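# Unlock, set and relock the guide rail beside the bottle

## Task

Look at the guide rail next to the bottle on the conveyor belt; if it is locked, release the lock, move the rail to the gap from the bottle that the reference manual image specifies, then lock it again. The bottle has to finish in precisely its starting spot, and the rail setting only counts if it stays put without the robot holding anything.

## Robot and tools

Robot: a single six-joint arm (uf850) with a two-finger parallel gripper. Fingers point along the gripper's +z axis and close along its y axis. end_effector_position is the point between the closed finger pads, roughly 2 cm behind the fingertips; closing pushes the tips about 10 mm further out along +z.

Frame: the scene frame has its origin on the table top directly under the arm base, +z up, +y to the left when looking along +x. All positions are metres, orientations are quaternions written w first (qw, qx, qy, qz). The base may sit slightly tilted, and reported hand position grows less accurate at long reach.

Row format (used by both motion tools): 8 numbers [x, y, z, qw, qx, qy, qz, opening]. x, y, z and the quaternion form an absolute pose for the gripper in the scene frame, not an offset. opening runs from -1 (closed) to +1 (fully open, 0.084 m).

execute_actions(actions): a list of actions; each action is a table of 0 to 15 rows, one row per control step of 1/30 s. If fewer than 15 rows are given, the last row is repeated for the remaining steps. An empty list just returns state and images. Each action's target must lie within 0.6 m of the gripper's position at that action's start along any gripper axis, or it is rejected; if the first action fails this check or any action is malformed, nothing moves. Repeat the wanted quaternion in every row to hold orientation; do not copy back the reported one, which may drift. Each step, the commanded pose is clipped to within 70 mm and 16 degrees of the measured pose, so far targets need several actions; position wins over orientation when both cannot be met.

move(target, speed, blocking): one row as target (absolute pose plus opening); the gripper follows a straight path toward it. speed is the path's top speed in m/s, 0.002 to 0.5 (default 0.25); rotation is capped at twice that in rad/s. Paths last 0.5 to 10 s and stop short if longer. The opening is sent at the start. The path does not avoid obstacles and the gripper can overshoot the speed, especially near full stretch. Faster contacts hit harder, and targets placed further past a contact press harder. The result adds a move: line with how it ended (done, off_target, moving, held, fault), which limits acted (paced = pose clipped; held = a check blocked some steps, after which the arm may surge) and the distance from target. With blocking=false the call returns after 0.5 s while the arm keeps going; use wait(0) to check, and wait or stop before issuing other motion.

wait(seconds): 0 to 10 s, holds the last command; returns early if a running move ends. stop(): brakes a running move (needs room; fingers keep moving). zoom_image(camera, region): region [x0, y0, x1, y1] in pixels, at most 504x504, from cam_head_left, cam_head_right, cam_high, cam_low or cam_wrist (each 672x504). show_instructions(): shows the reference image(s), here the guide rail manual giving the required gap. read_manual(section): only licence texts. finished_scene(scene): ends scene 1 or 2 irreversibly; the goal must already hold stably.

Results: the state line gives end_effector_position, end_effector_quat_wxyz, velocities, grip_measured (finger opening on the command scale), joint positions, and Hand target (the pose the controller is currently driving toward). A pose unreachable line means the clearance check altered or blocked the command (mount counts as arm). Camera calibration lines appear when they differ from the given ones.

Gripping: to hold, command an opening well below grip_measured; the bigger the difference, the harder the squeeze (about 24 N per pad max). Fast closes press harder. Expect occasional brief tugs on held parts.

Joint ranges (rad): waist ±6.283, shoulder ±2.304, elbow -4.224 to 0.061, forearm roll ±6.283, wrist pitch ±2.164, wrist roll ±6.283. Load limits (N m): waist 55.8, shoulder 55.8, elbow 46.5, forearm roll 25.1, wrist pitch 17.6, wrist roll 17.6. Reaching a load limit triggers a torque fault: the arm backs off, holds 10 s and drops the rest of the call. Holding loads heats motors; MOTOR HOT appears at 65 °C and at 80 °C an over-temperature fault brakes the arm.

Avoid: nudging the bottle (it must end exactly where it started), knocking anything off the table, hard hits, slams, drops, and heavy pushes. Approach slowly, release the rail only after it is locked, and keep motion smooth and short.

Each tool is called after "Emit:" as name([rows], argument=value, ...), one row to a line, values as JSON.

Reference images:

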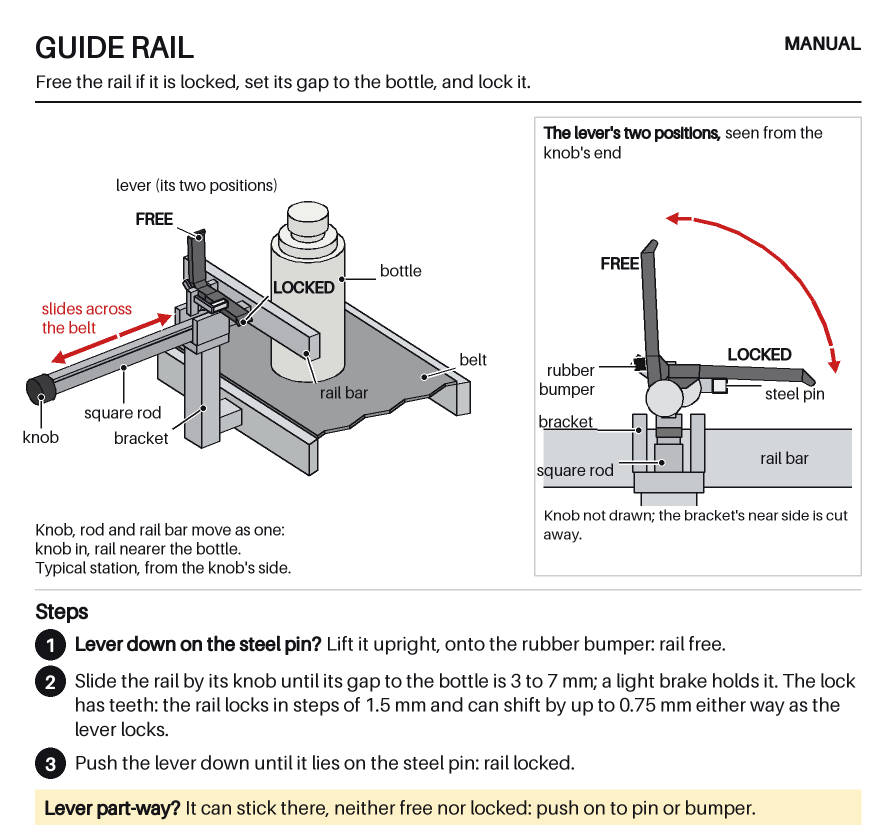

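## Session

Emit:
execute_actions(actions=[])

Scene clock: 0.00 s.
end_effector_position=(+0.2940, -0.4757, +0.3997) grip_measured=+1.00 end_effector_quat_wxyz=(+0.070, -0.307, +0.901, +0.300) end_effector_velocity=(-0.000, +0.000, -0.001) end_effector_angular_velocity=(+0.001, +0.001, -0.001)
Joint positions: [-1.06  -0.804 -1.671  0.236 -1.504  1.225  0.084]
Joint velocities: [-0.    -0.001  0.    -0.001  0.     0.001 -0.   ]
Motor temperatures (°C, as the motors report them): [21 19 20 23 22 26]
Hand target: +0.294, -0.476, +0.400; +0.070, -0.307, +0.901, +0.300

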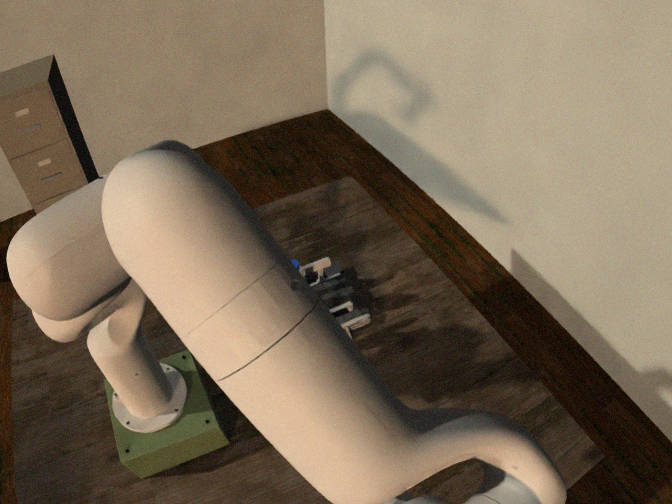

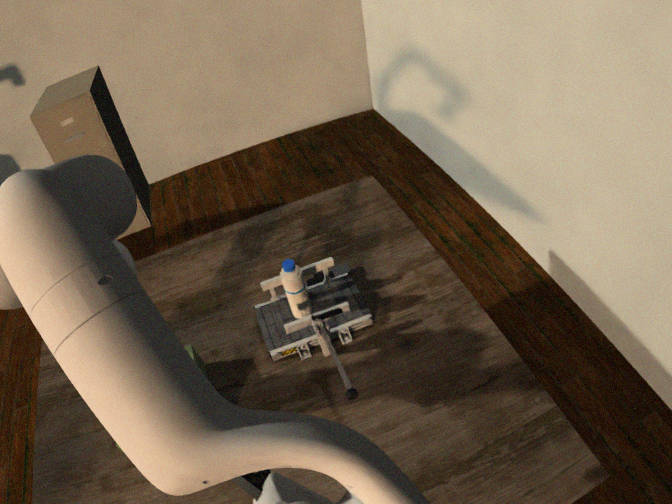

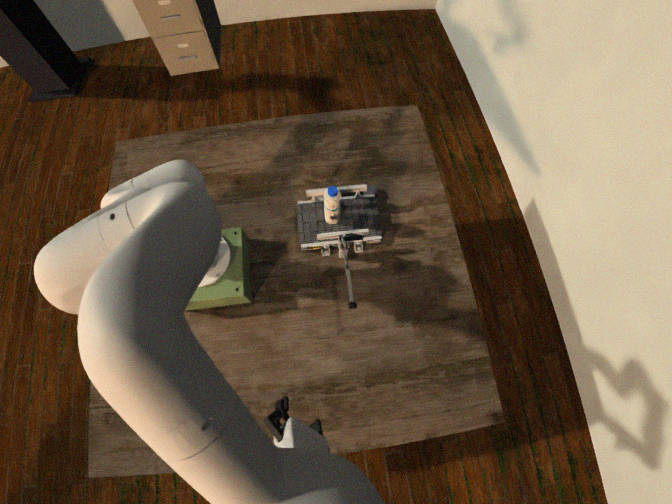

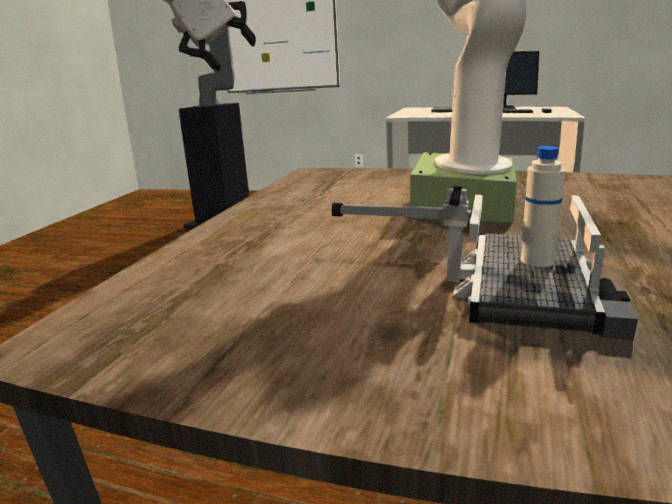

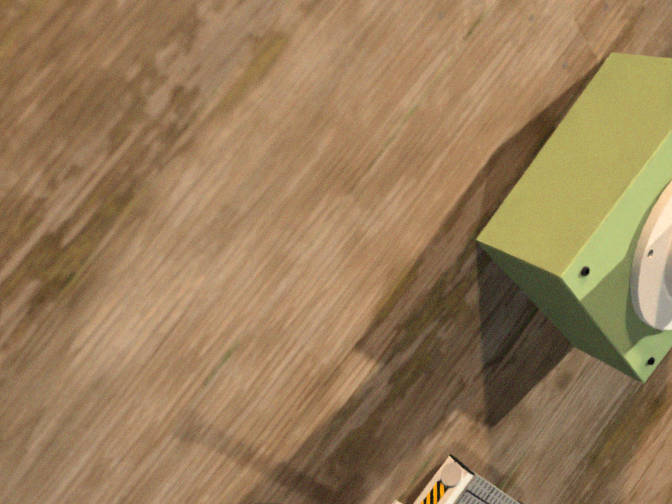

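Emit:
zoom_image(camera="cam_high", region=[280,170,420,320])

Emit:
zoom_image(camera="cam_low", region=[320,130,640,350])

Emit:
zoom_image(camera="cam_head_right", region=[240,240,400,410])

Region (280, 170, 420, 320) of cam_high's 672x504 image, scaled by 3.360, with more detail than that image has; it fills the left 470 columns of this view, and the rest is white.

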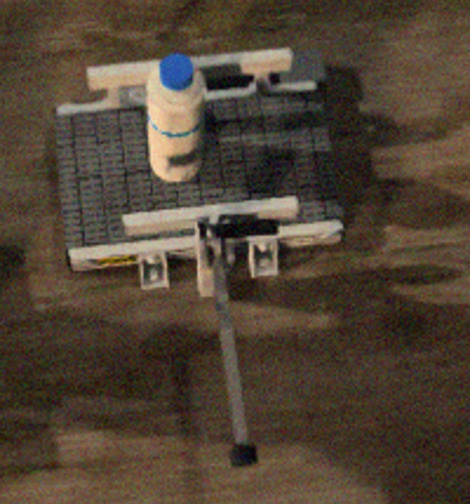

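Region (320, 130, 640, 350) of cam_low's 672x504 image, scaled by 1.575, with more detail than that image has; it fills the top 346 rows of this view, and the rest is white.

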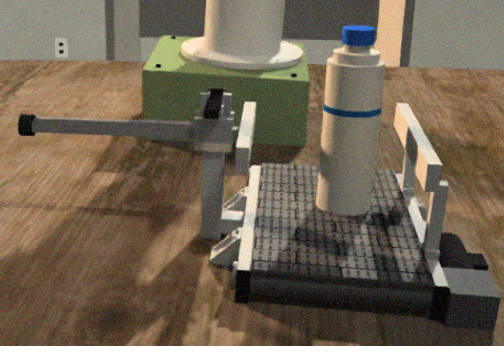

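Region (240, 240, 400, 410) of cam_head_right's 672x504 image, scaled by 2.965, with more detail than that image has; it fills the left 474 columns of this view, and the rest is white.

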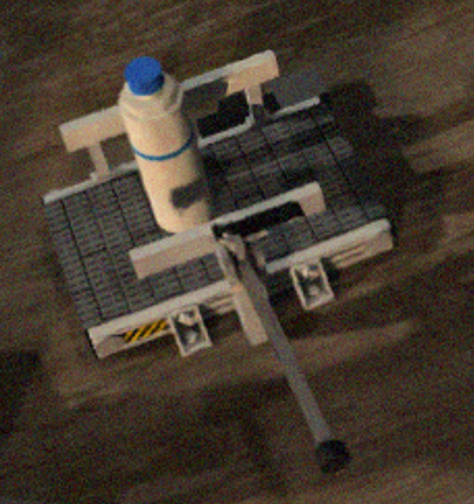

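Emit:
move(target=[0.55,0.03,0.33,0,0,1,0,1], speed=0.4)

Scene clock: 19.40 s.
end_effector_position=(+0.5522, +0.0306, +0.3306) grip_measured=+1.00 end_effector_quat_wxyz=(+0.001, -0.000, +1.000, +0.004) end_effector_velocity=(+0.002, +0.002, -0.000) end_effector_angular_velocity=(-0.006, +0.003, +0.000)
Joint positions: [ 0.101 -0.378 -1.066  0.092 -0.643  3.079  0.084]
Joint velocities: [ 0.006 -0.006 -0.008 -0.011 -0.005  0.014  0.   ]
Motor temperatures (°C, as the motors report them): [21 19 21 23 22 26]
Hand target: +0.552, +0.031, +0.330; +0.001, -0.000, +1.000, +0.004
Off the commanded pose: 0.002 m, 0 deg.
move: done; limits=paced
camera_calibration (this result's frames):
cam_wrist: T_world_to_cam=[[-0.018507, 0.99962, 0.0204164, 0.00169422], [0.999695, 0.0188341, -0.0159484, -0.480798], [-0.0163268, 0.020115, -0.999664, 0.470509], [0, 0, 0, 1]] pos_world=[0.488365, -0.00210246, 0.462649]

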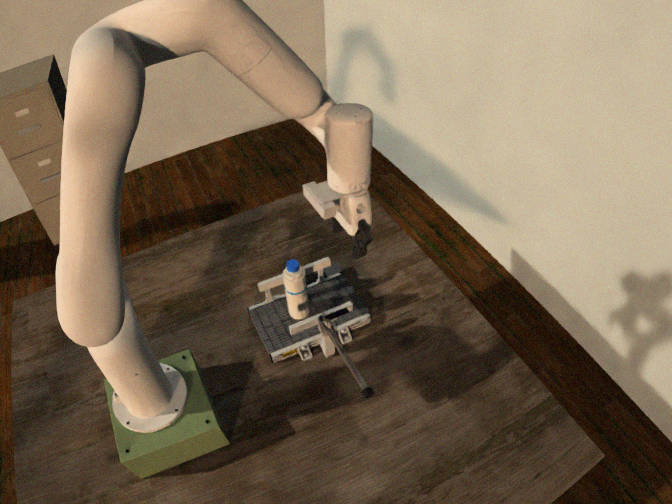

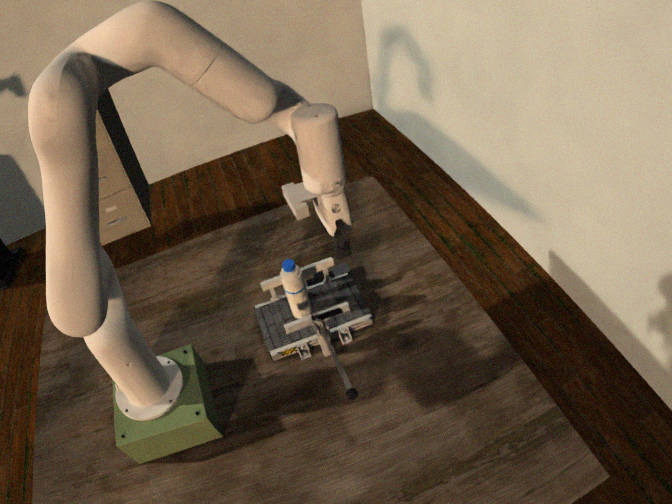

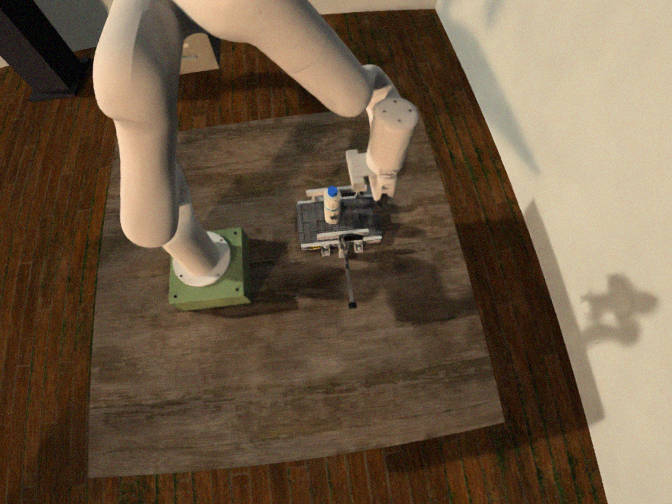

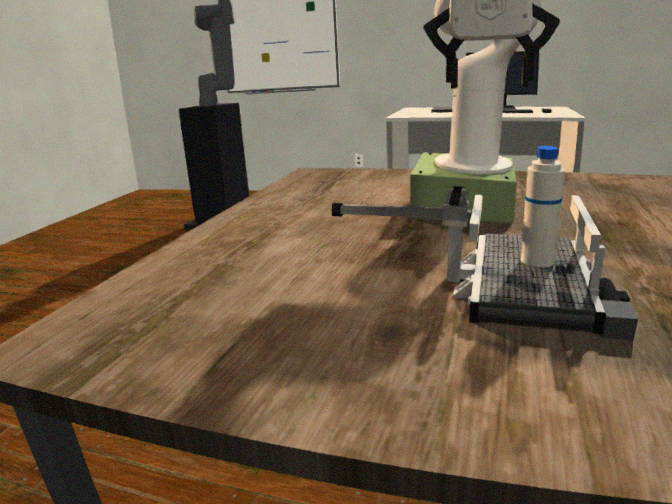

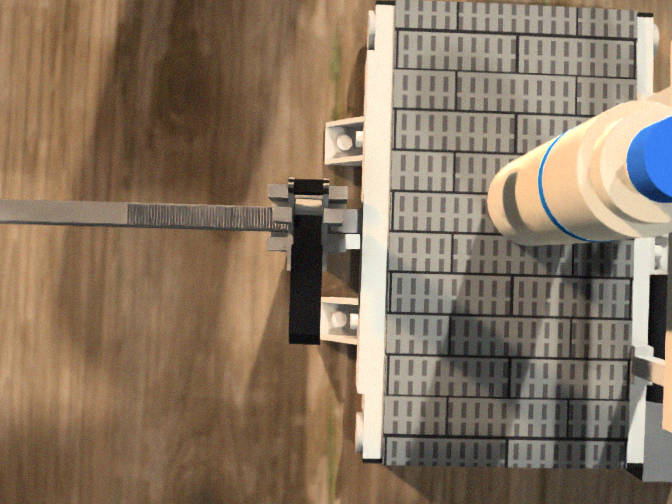

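Emit:
move(target=[0.59,-0.012,0.19,-0.5,0,0.866,0,-1], speed=0.3)

Emit:
move(target=[0.575,-0.012,0.14,-0.5,0,0.866,0,-1], speed=0.1)

Emit:
zoom_image(camera="cam_head_left", region=[280,250,420,370])

Emit:
zoom_image(camera="cam_high", region=[310,200,420,280])

Scene clock: 38.13 s.
end_effector_position=(+0.5895, -0.0119, +0.1893) grip_measured=-1.00 end_effector_quat_wxyz=(-0.499, -0.000, +0.866, +0.001) end_effector_velocity=(+0.001, -0.000, -0.001) end_effector_angular_velocity=(+0.001, +0.015, -0.001)
Joint positions: [ 0.062 -1.392 -2.179  0.002 -1.79   3.084  0.   ]
Joint velocities: [-0.    -0.019 -0.026 -0.    -0.023 -0.     0.   ]
Motor temperatures (°C, as the motors report them): [21 19 21 23 22 26]
Hand target: +0.589, -0.012, +0.189; -0.500, -0.000, +0.866, +0.001
Off the commanded pose: 0.001 m, 0 deg.
move: done
camera_calibration (this result's frames):
cam_wrist: T_world_to_cam=[[0.0028084, 0.999698, 0.0244122, 0.0344348], [0.48554, 0.0199783, -0.873986, -0.0540205], [-0.87421, 0.0143076, -0.485337, 0.739003], [0, 0, 0, 1]] pos_world=[0.672176, -0.0439185, 0.310612]

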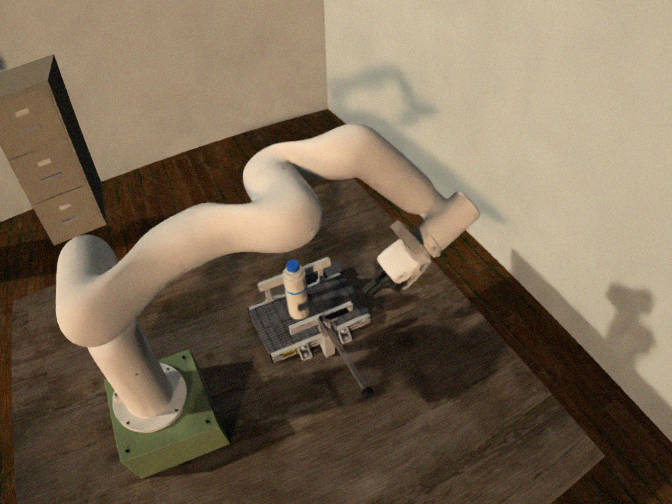

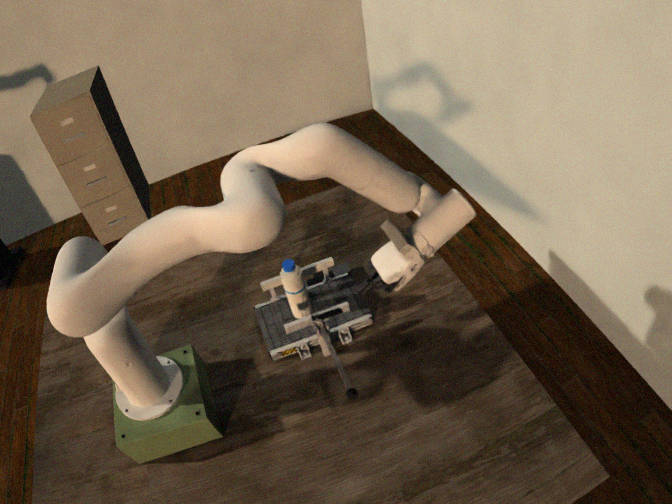

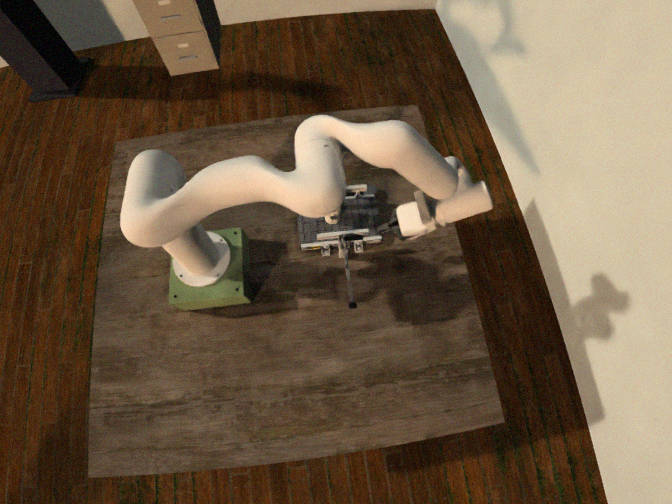

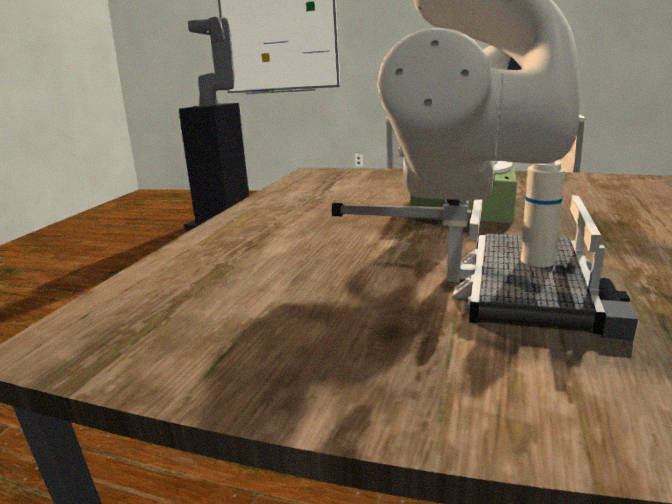

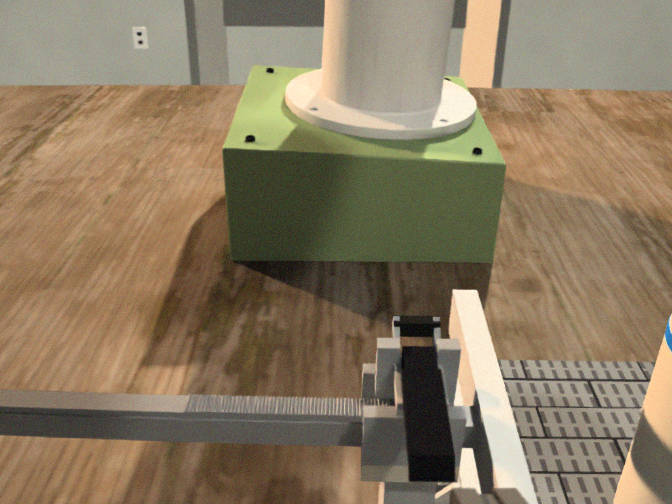

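Scene clock: 39.10 s.
end_effector_position=(+0.5753, -0.0120, +0.1402) grip_measured=-1.00 end_effector_quat_wxyz=(-0.500, +0.000, +0.866, -0.000) end_effector_velocity=(-0.001, +0.000, -0.002) end_effector_angular_velocity=(-0.000, +0.001, -0.000)
Joint positions: [ 0.065 -1.446 -2.162  0.003 -1.719  3.087  0.   ]
Joint velocities: [ 0.    -0.004 -0.001  0.     0.002  0.     0.   ]
Motor temperatures (°C, as the motors report them): [21 19 21 23 22 26]
Hand target: +0.575, -0.012, +0.140; -0.500, +0.000, +0.866, -0.000
Off the commanded pose: 0.000 m, 0 deg.
move: done
camera_calibration (this result's frames):
cam_wrist: T_world_to_cam=[[0.00196695, 0.99976, 0.0218411, 0.03654], [0.484175, 0.0181582, -0.874783, -0.0891332], [-0.874969, 0.0122955, -0.484022, 0.703021], [0, 0, 0, 1]] pos_world=[0.658206, -0.0435567, 0.261508]

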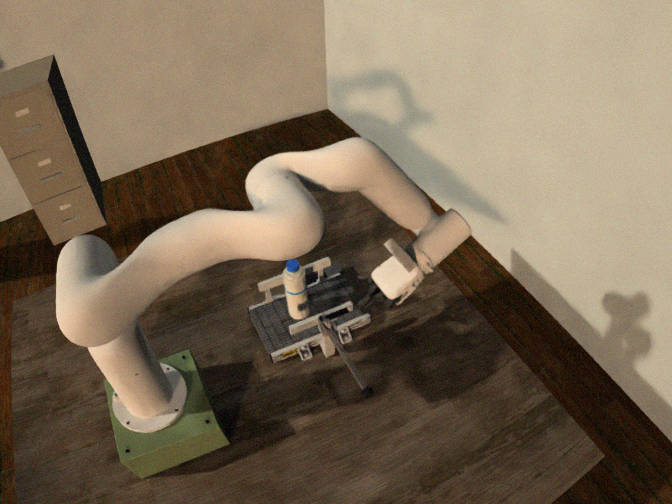

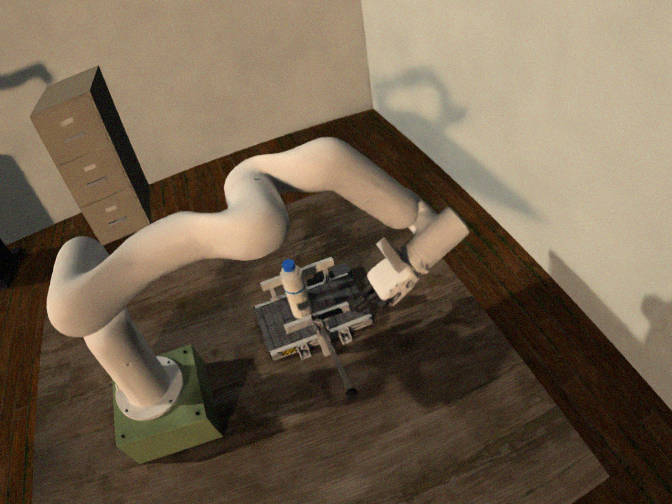

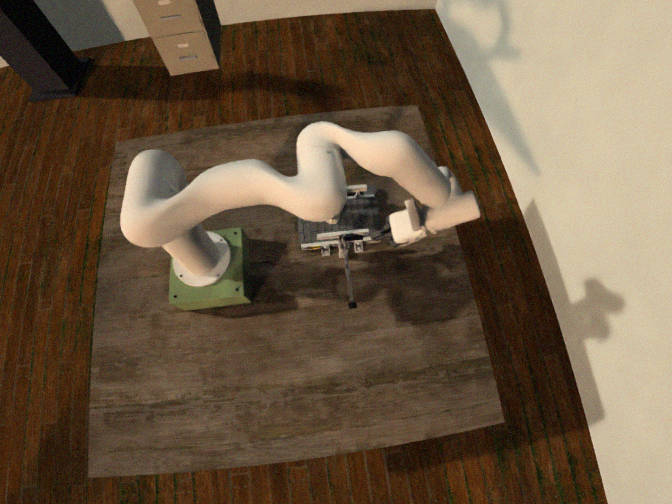

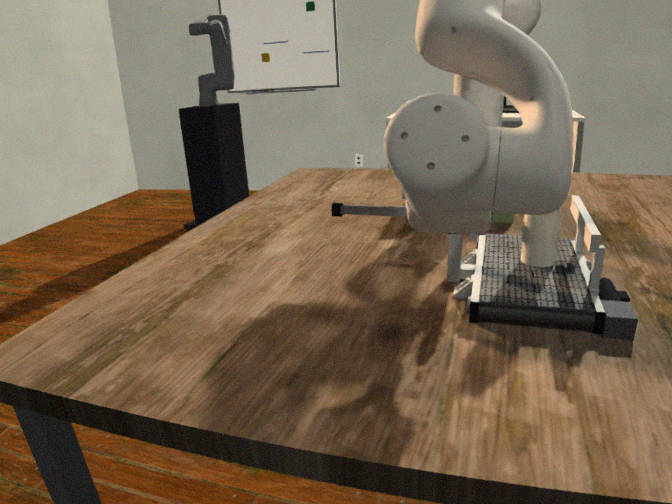

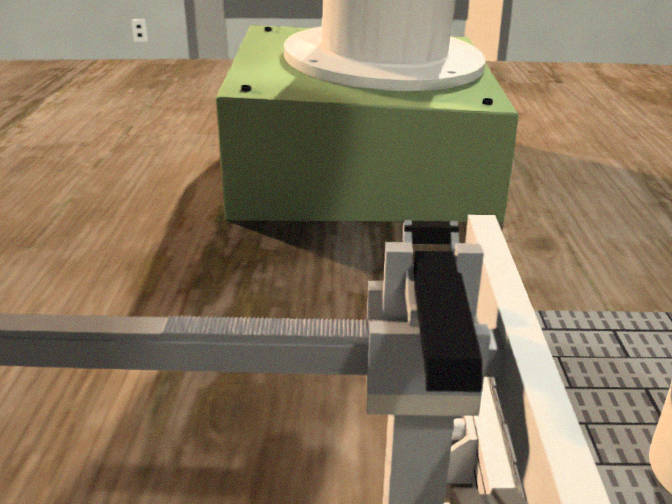

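Region (280, 250, 420, 370) of cam_head_left's 672x504 image, scaled by 3.600, with more detail than that image has; it fills the top 432 rows of this view, and the rest is white.

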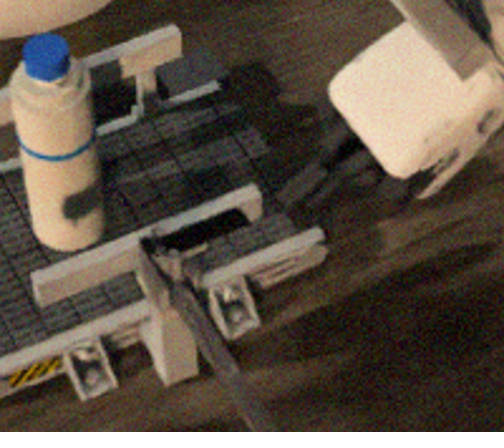

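Region (310, 200, 420, 280) of cam_high's 672x504 image, scaled by 4.582, with more detail than that image has; it fills the top 367 rows of this view, and the rest is white.

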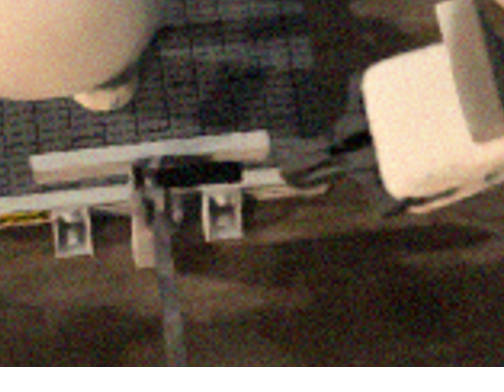

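Emit:
execute_actions([
  [[0.57,-0.016,0.132,-0.5,0,0.866,0,-1]],
  [[0.555,-0.016,0.132,-0.5,0,0.866,0,-1]],
  [[0.537,-0.016,0.132,-0.5,0,0.866,0,-1]],
  [[0.537,-0.016,0.142,-0.5,0,0.866,0,-1]],
  [[0.535,-0.016,0.153,-0.5,0,0.866,0,-1]],
  [[0.528,-0.016,0.167,-0.5,0,0.866,0,-1]],
  [[0.515,-0.016,0.178,-0.5,0,0.866,0,-1]],
  [[0.503,-0.016,0.184,-0.5,0,0.866,0,-1]],
])

Emit:
zoom_image(camera="cam_head_left", region=[280,250,420,370])

Scene clock: 53.83 s.
end_effector_position=(+0.5031, -0.0160, +0.1838) grip_measured=-1.00 end_effector_quat_wxyz=(-0.500, +0.000, +0.866, -0.000) end_effector_velocity=(-0.001, +0.000, +0.001) end_effector_angular_velocity=(+0.001, -0.002, -0.001)
Joint positions: [ 0.054 -1.165 -1.705 -0.007 -1.543  3.081  0.   ]
Joint velocities: [-0.     0.005  0.007  0.001  0.004 -0.001  0.   ]
Motor temperatures (°C, as the motors report them): [21 19 21 23 22 26]
Hand target: +0.503, -0.016, +0.184; -0.500, +0.000, +0.866, -0.000
Off the commanded pose: 0.000 m, 0 deg.
camera_calibration (this result's frames):
cam_wrist: T_world_to_cam=[[0.00189234, 0.999759, 0.0218876, 0.0397671], [0.483821, 0.01824, -0.874977, -0.0157539], [-0.875165, 0.0122454, -0.48367, 0.661058], [0, 0, 0, 1]] pos_world=[0.586081, -0.0475651, 0.305079]

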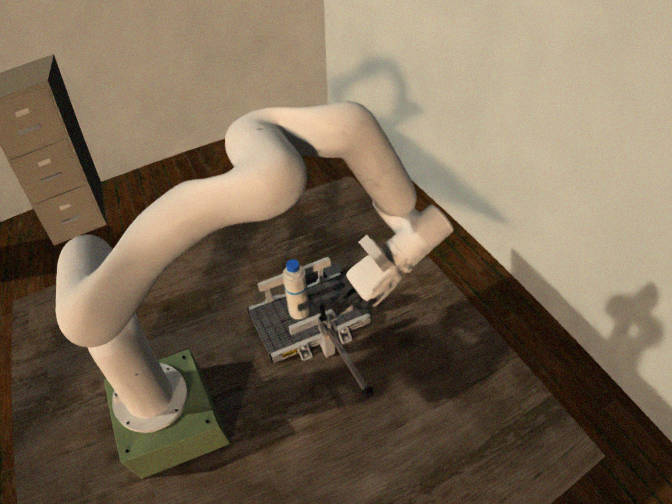

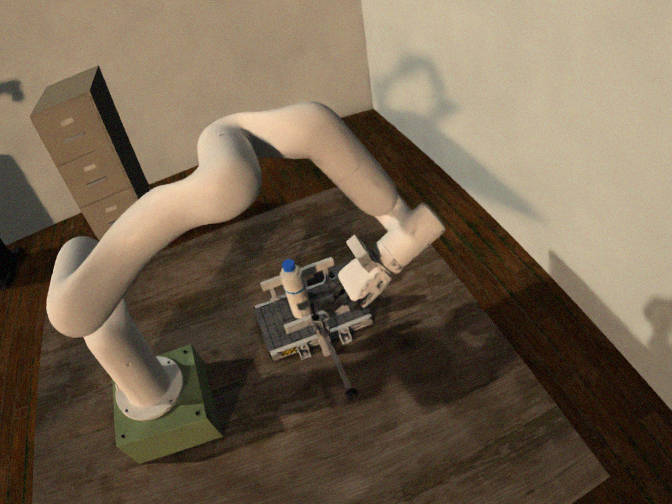

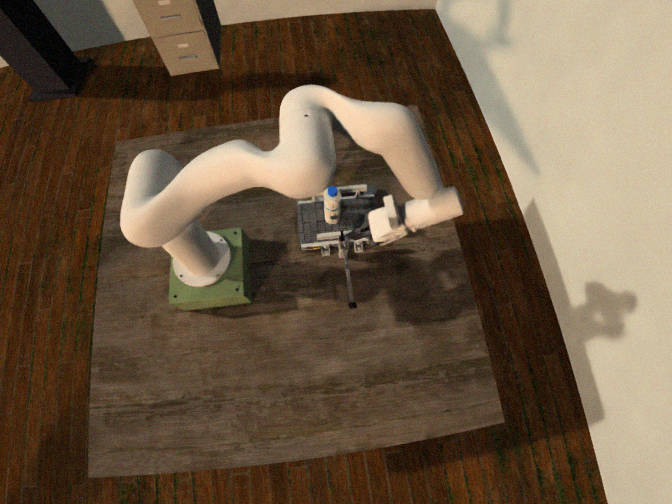

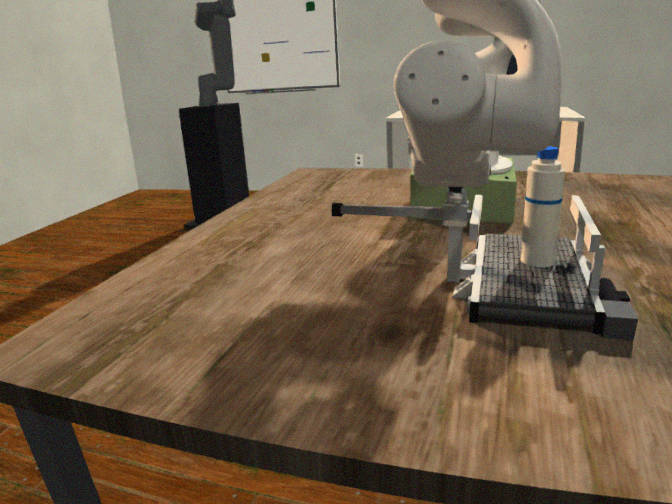

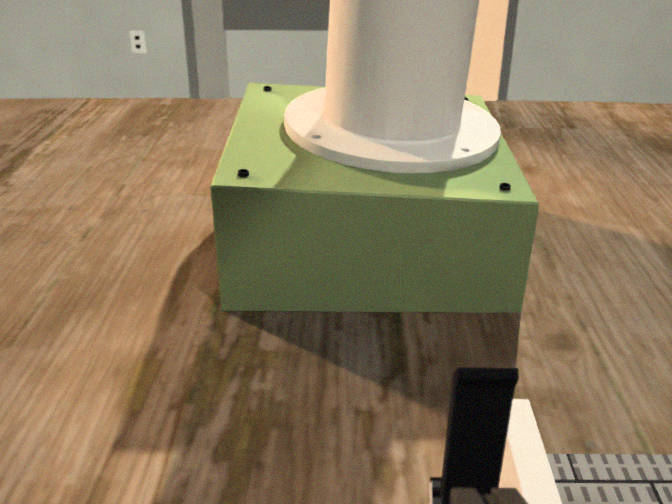

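Region (280, 250, 420, 370) of cam_head_left's 672x504 image, scaled by 3.600, with more detail than that image has; it fills the top 432 rows of this view, and the rest is white.

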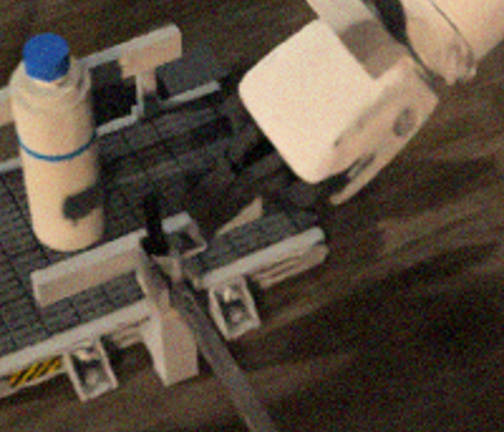

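Emit:
move(target=[0.486,-0.014,0.186,-0.5,0,0.866,0,-1], speed=0.02)

Scene clock: 58.13 s.
end_effector_position=(+0.4862, -0.0140, +0.1859) grip_measured=-1.00 end_effector_quat_wxyz=(-0.500, +0.000, +0.866, -0.000) end_effector_velocity=(-0.002, +0.000, +0.001) end_effector_angular_velocity=(-0.001, -0.001, -0.000)
Joint positions: [ 0.055 -1.126 -1.629 -0.005 -1.507  3.082  0.   ]
Joint velocities: [ 0.     0.005  0.009 -0.     0.005  0.001  0.   ]
Motor temperatures (°C, as the motors report them): [21 20 21 23 22 26]
Hand target: +0.486, -0.014, +0.186; -0.500, +0.000, +0.866, -0.000
Off the commanded pose: 0.000 m, 0 deg.
move: done
camera_calibration (this result's frames):
cam_wrist: T_world_to_cam=[[0.0019059, 0.999759, 0.0218713, 0.0377562], [0.483902, 0.018218, -0.874932, -0.00584586], [-0.87512, 0.0122511, -0.483751, 0.647223], [0, 0, 0, 1]] pos_world=[0.569154, -0.0455698, 0.307154]

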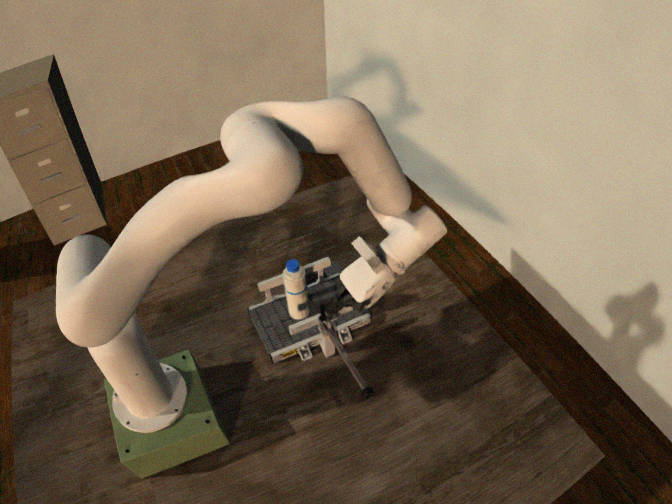

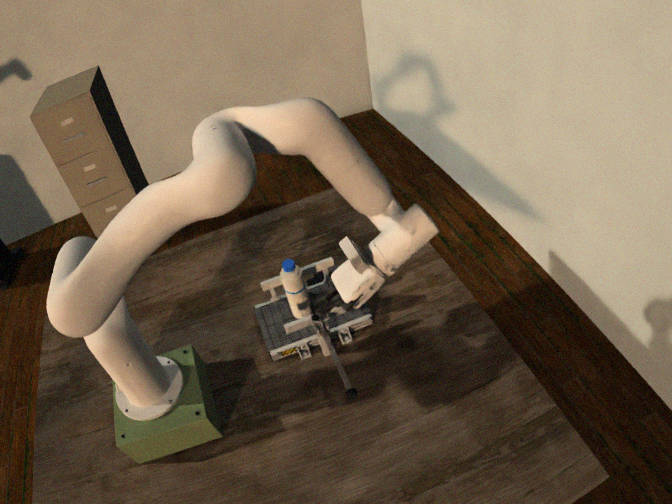

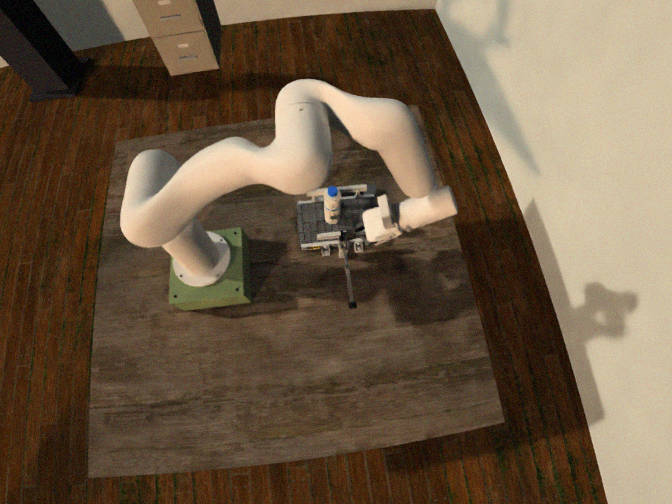

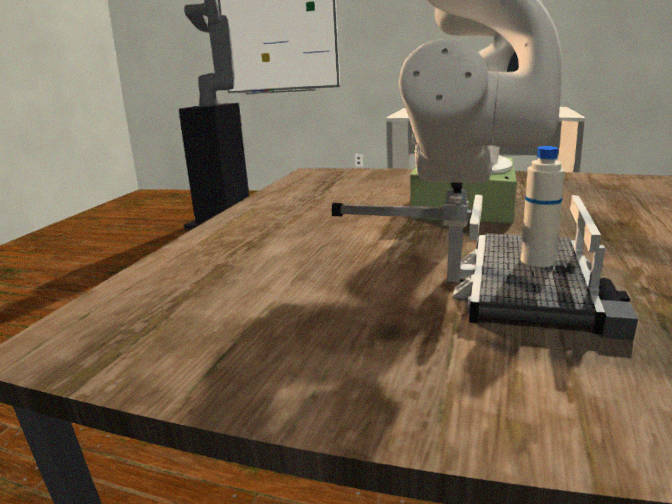

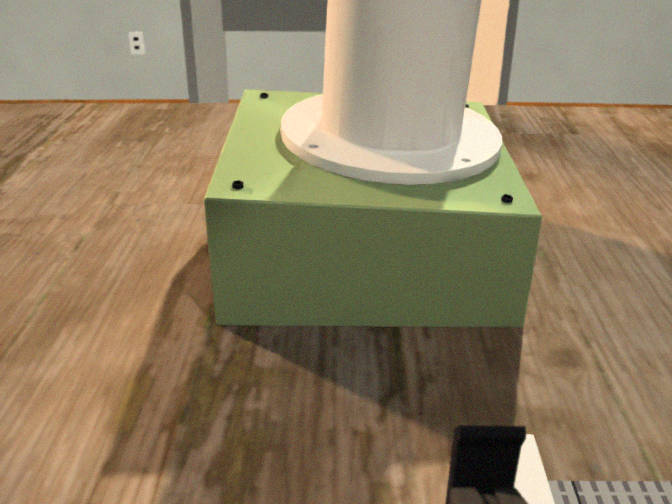

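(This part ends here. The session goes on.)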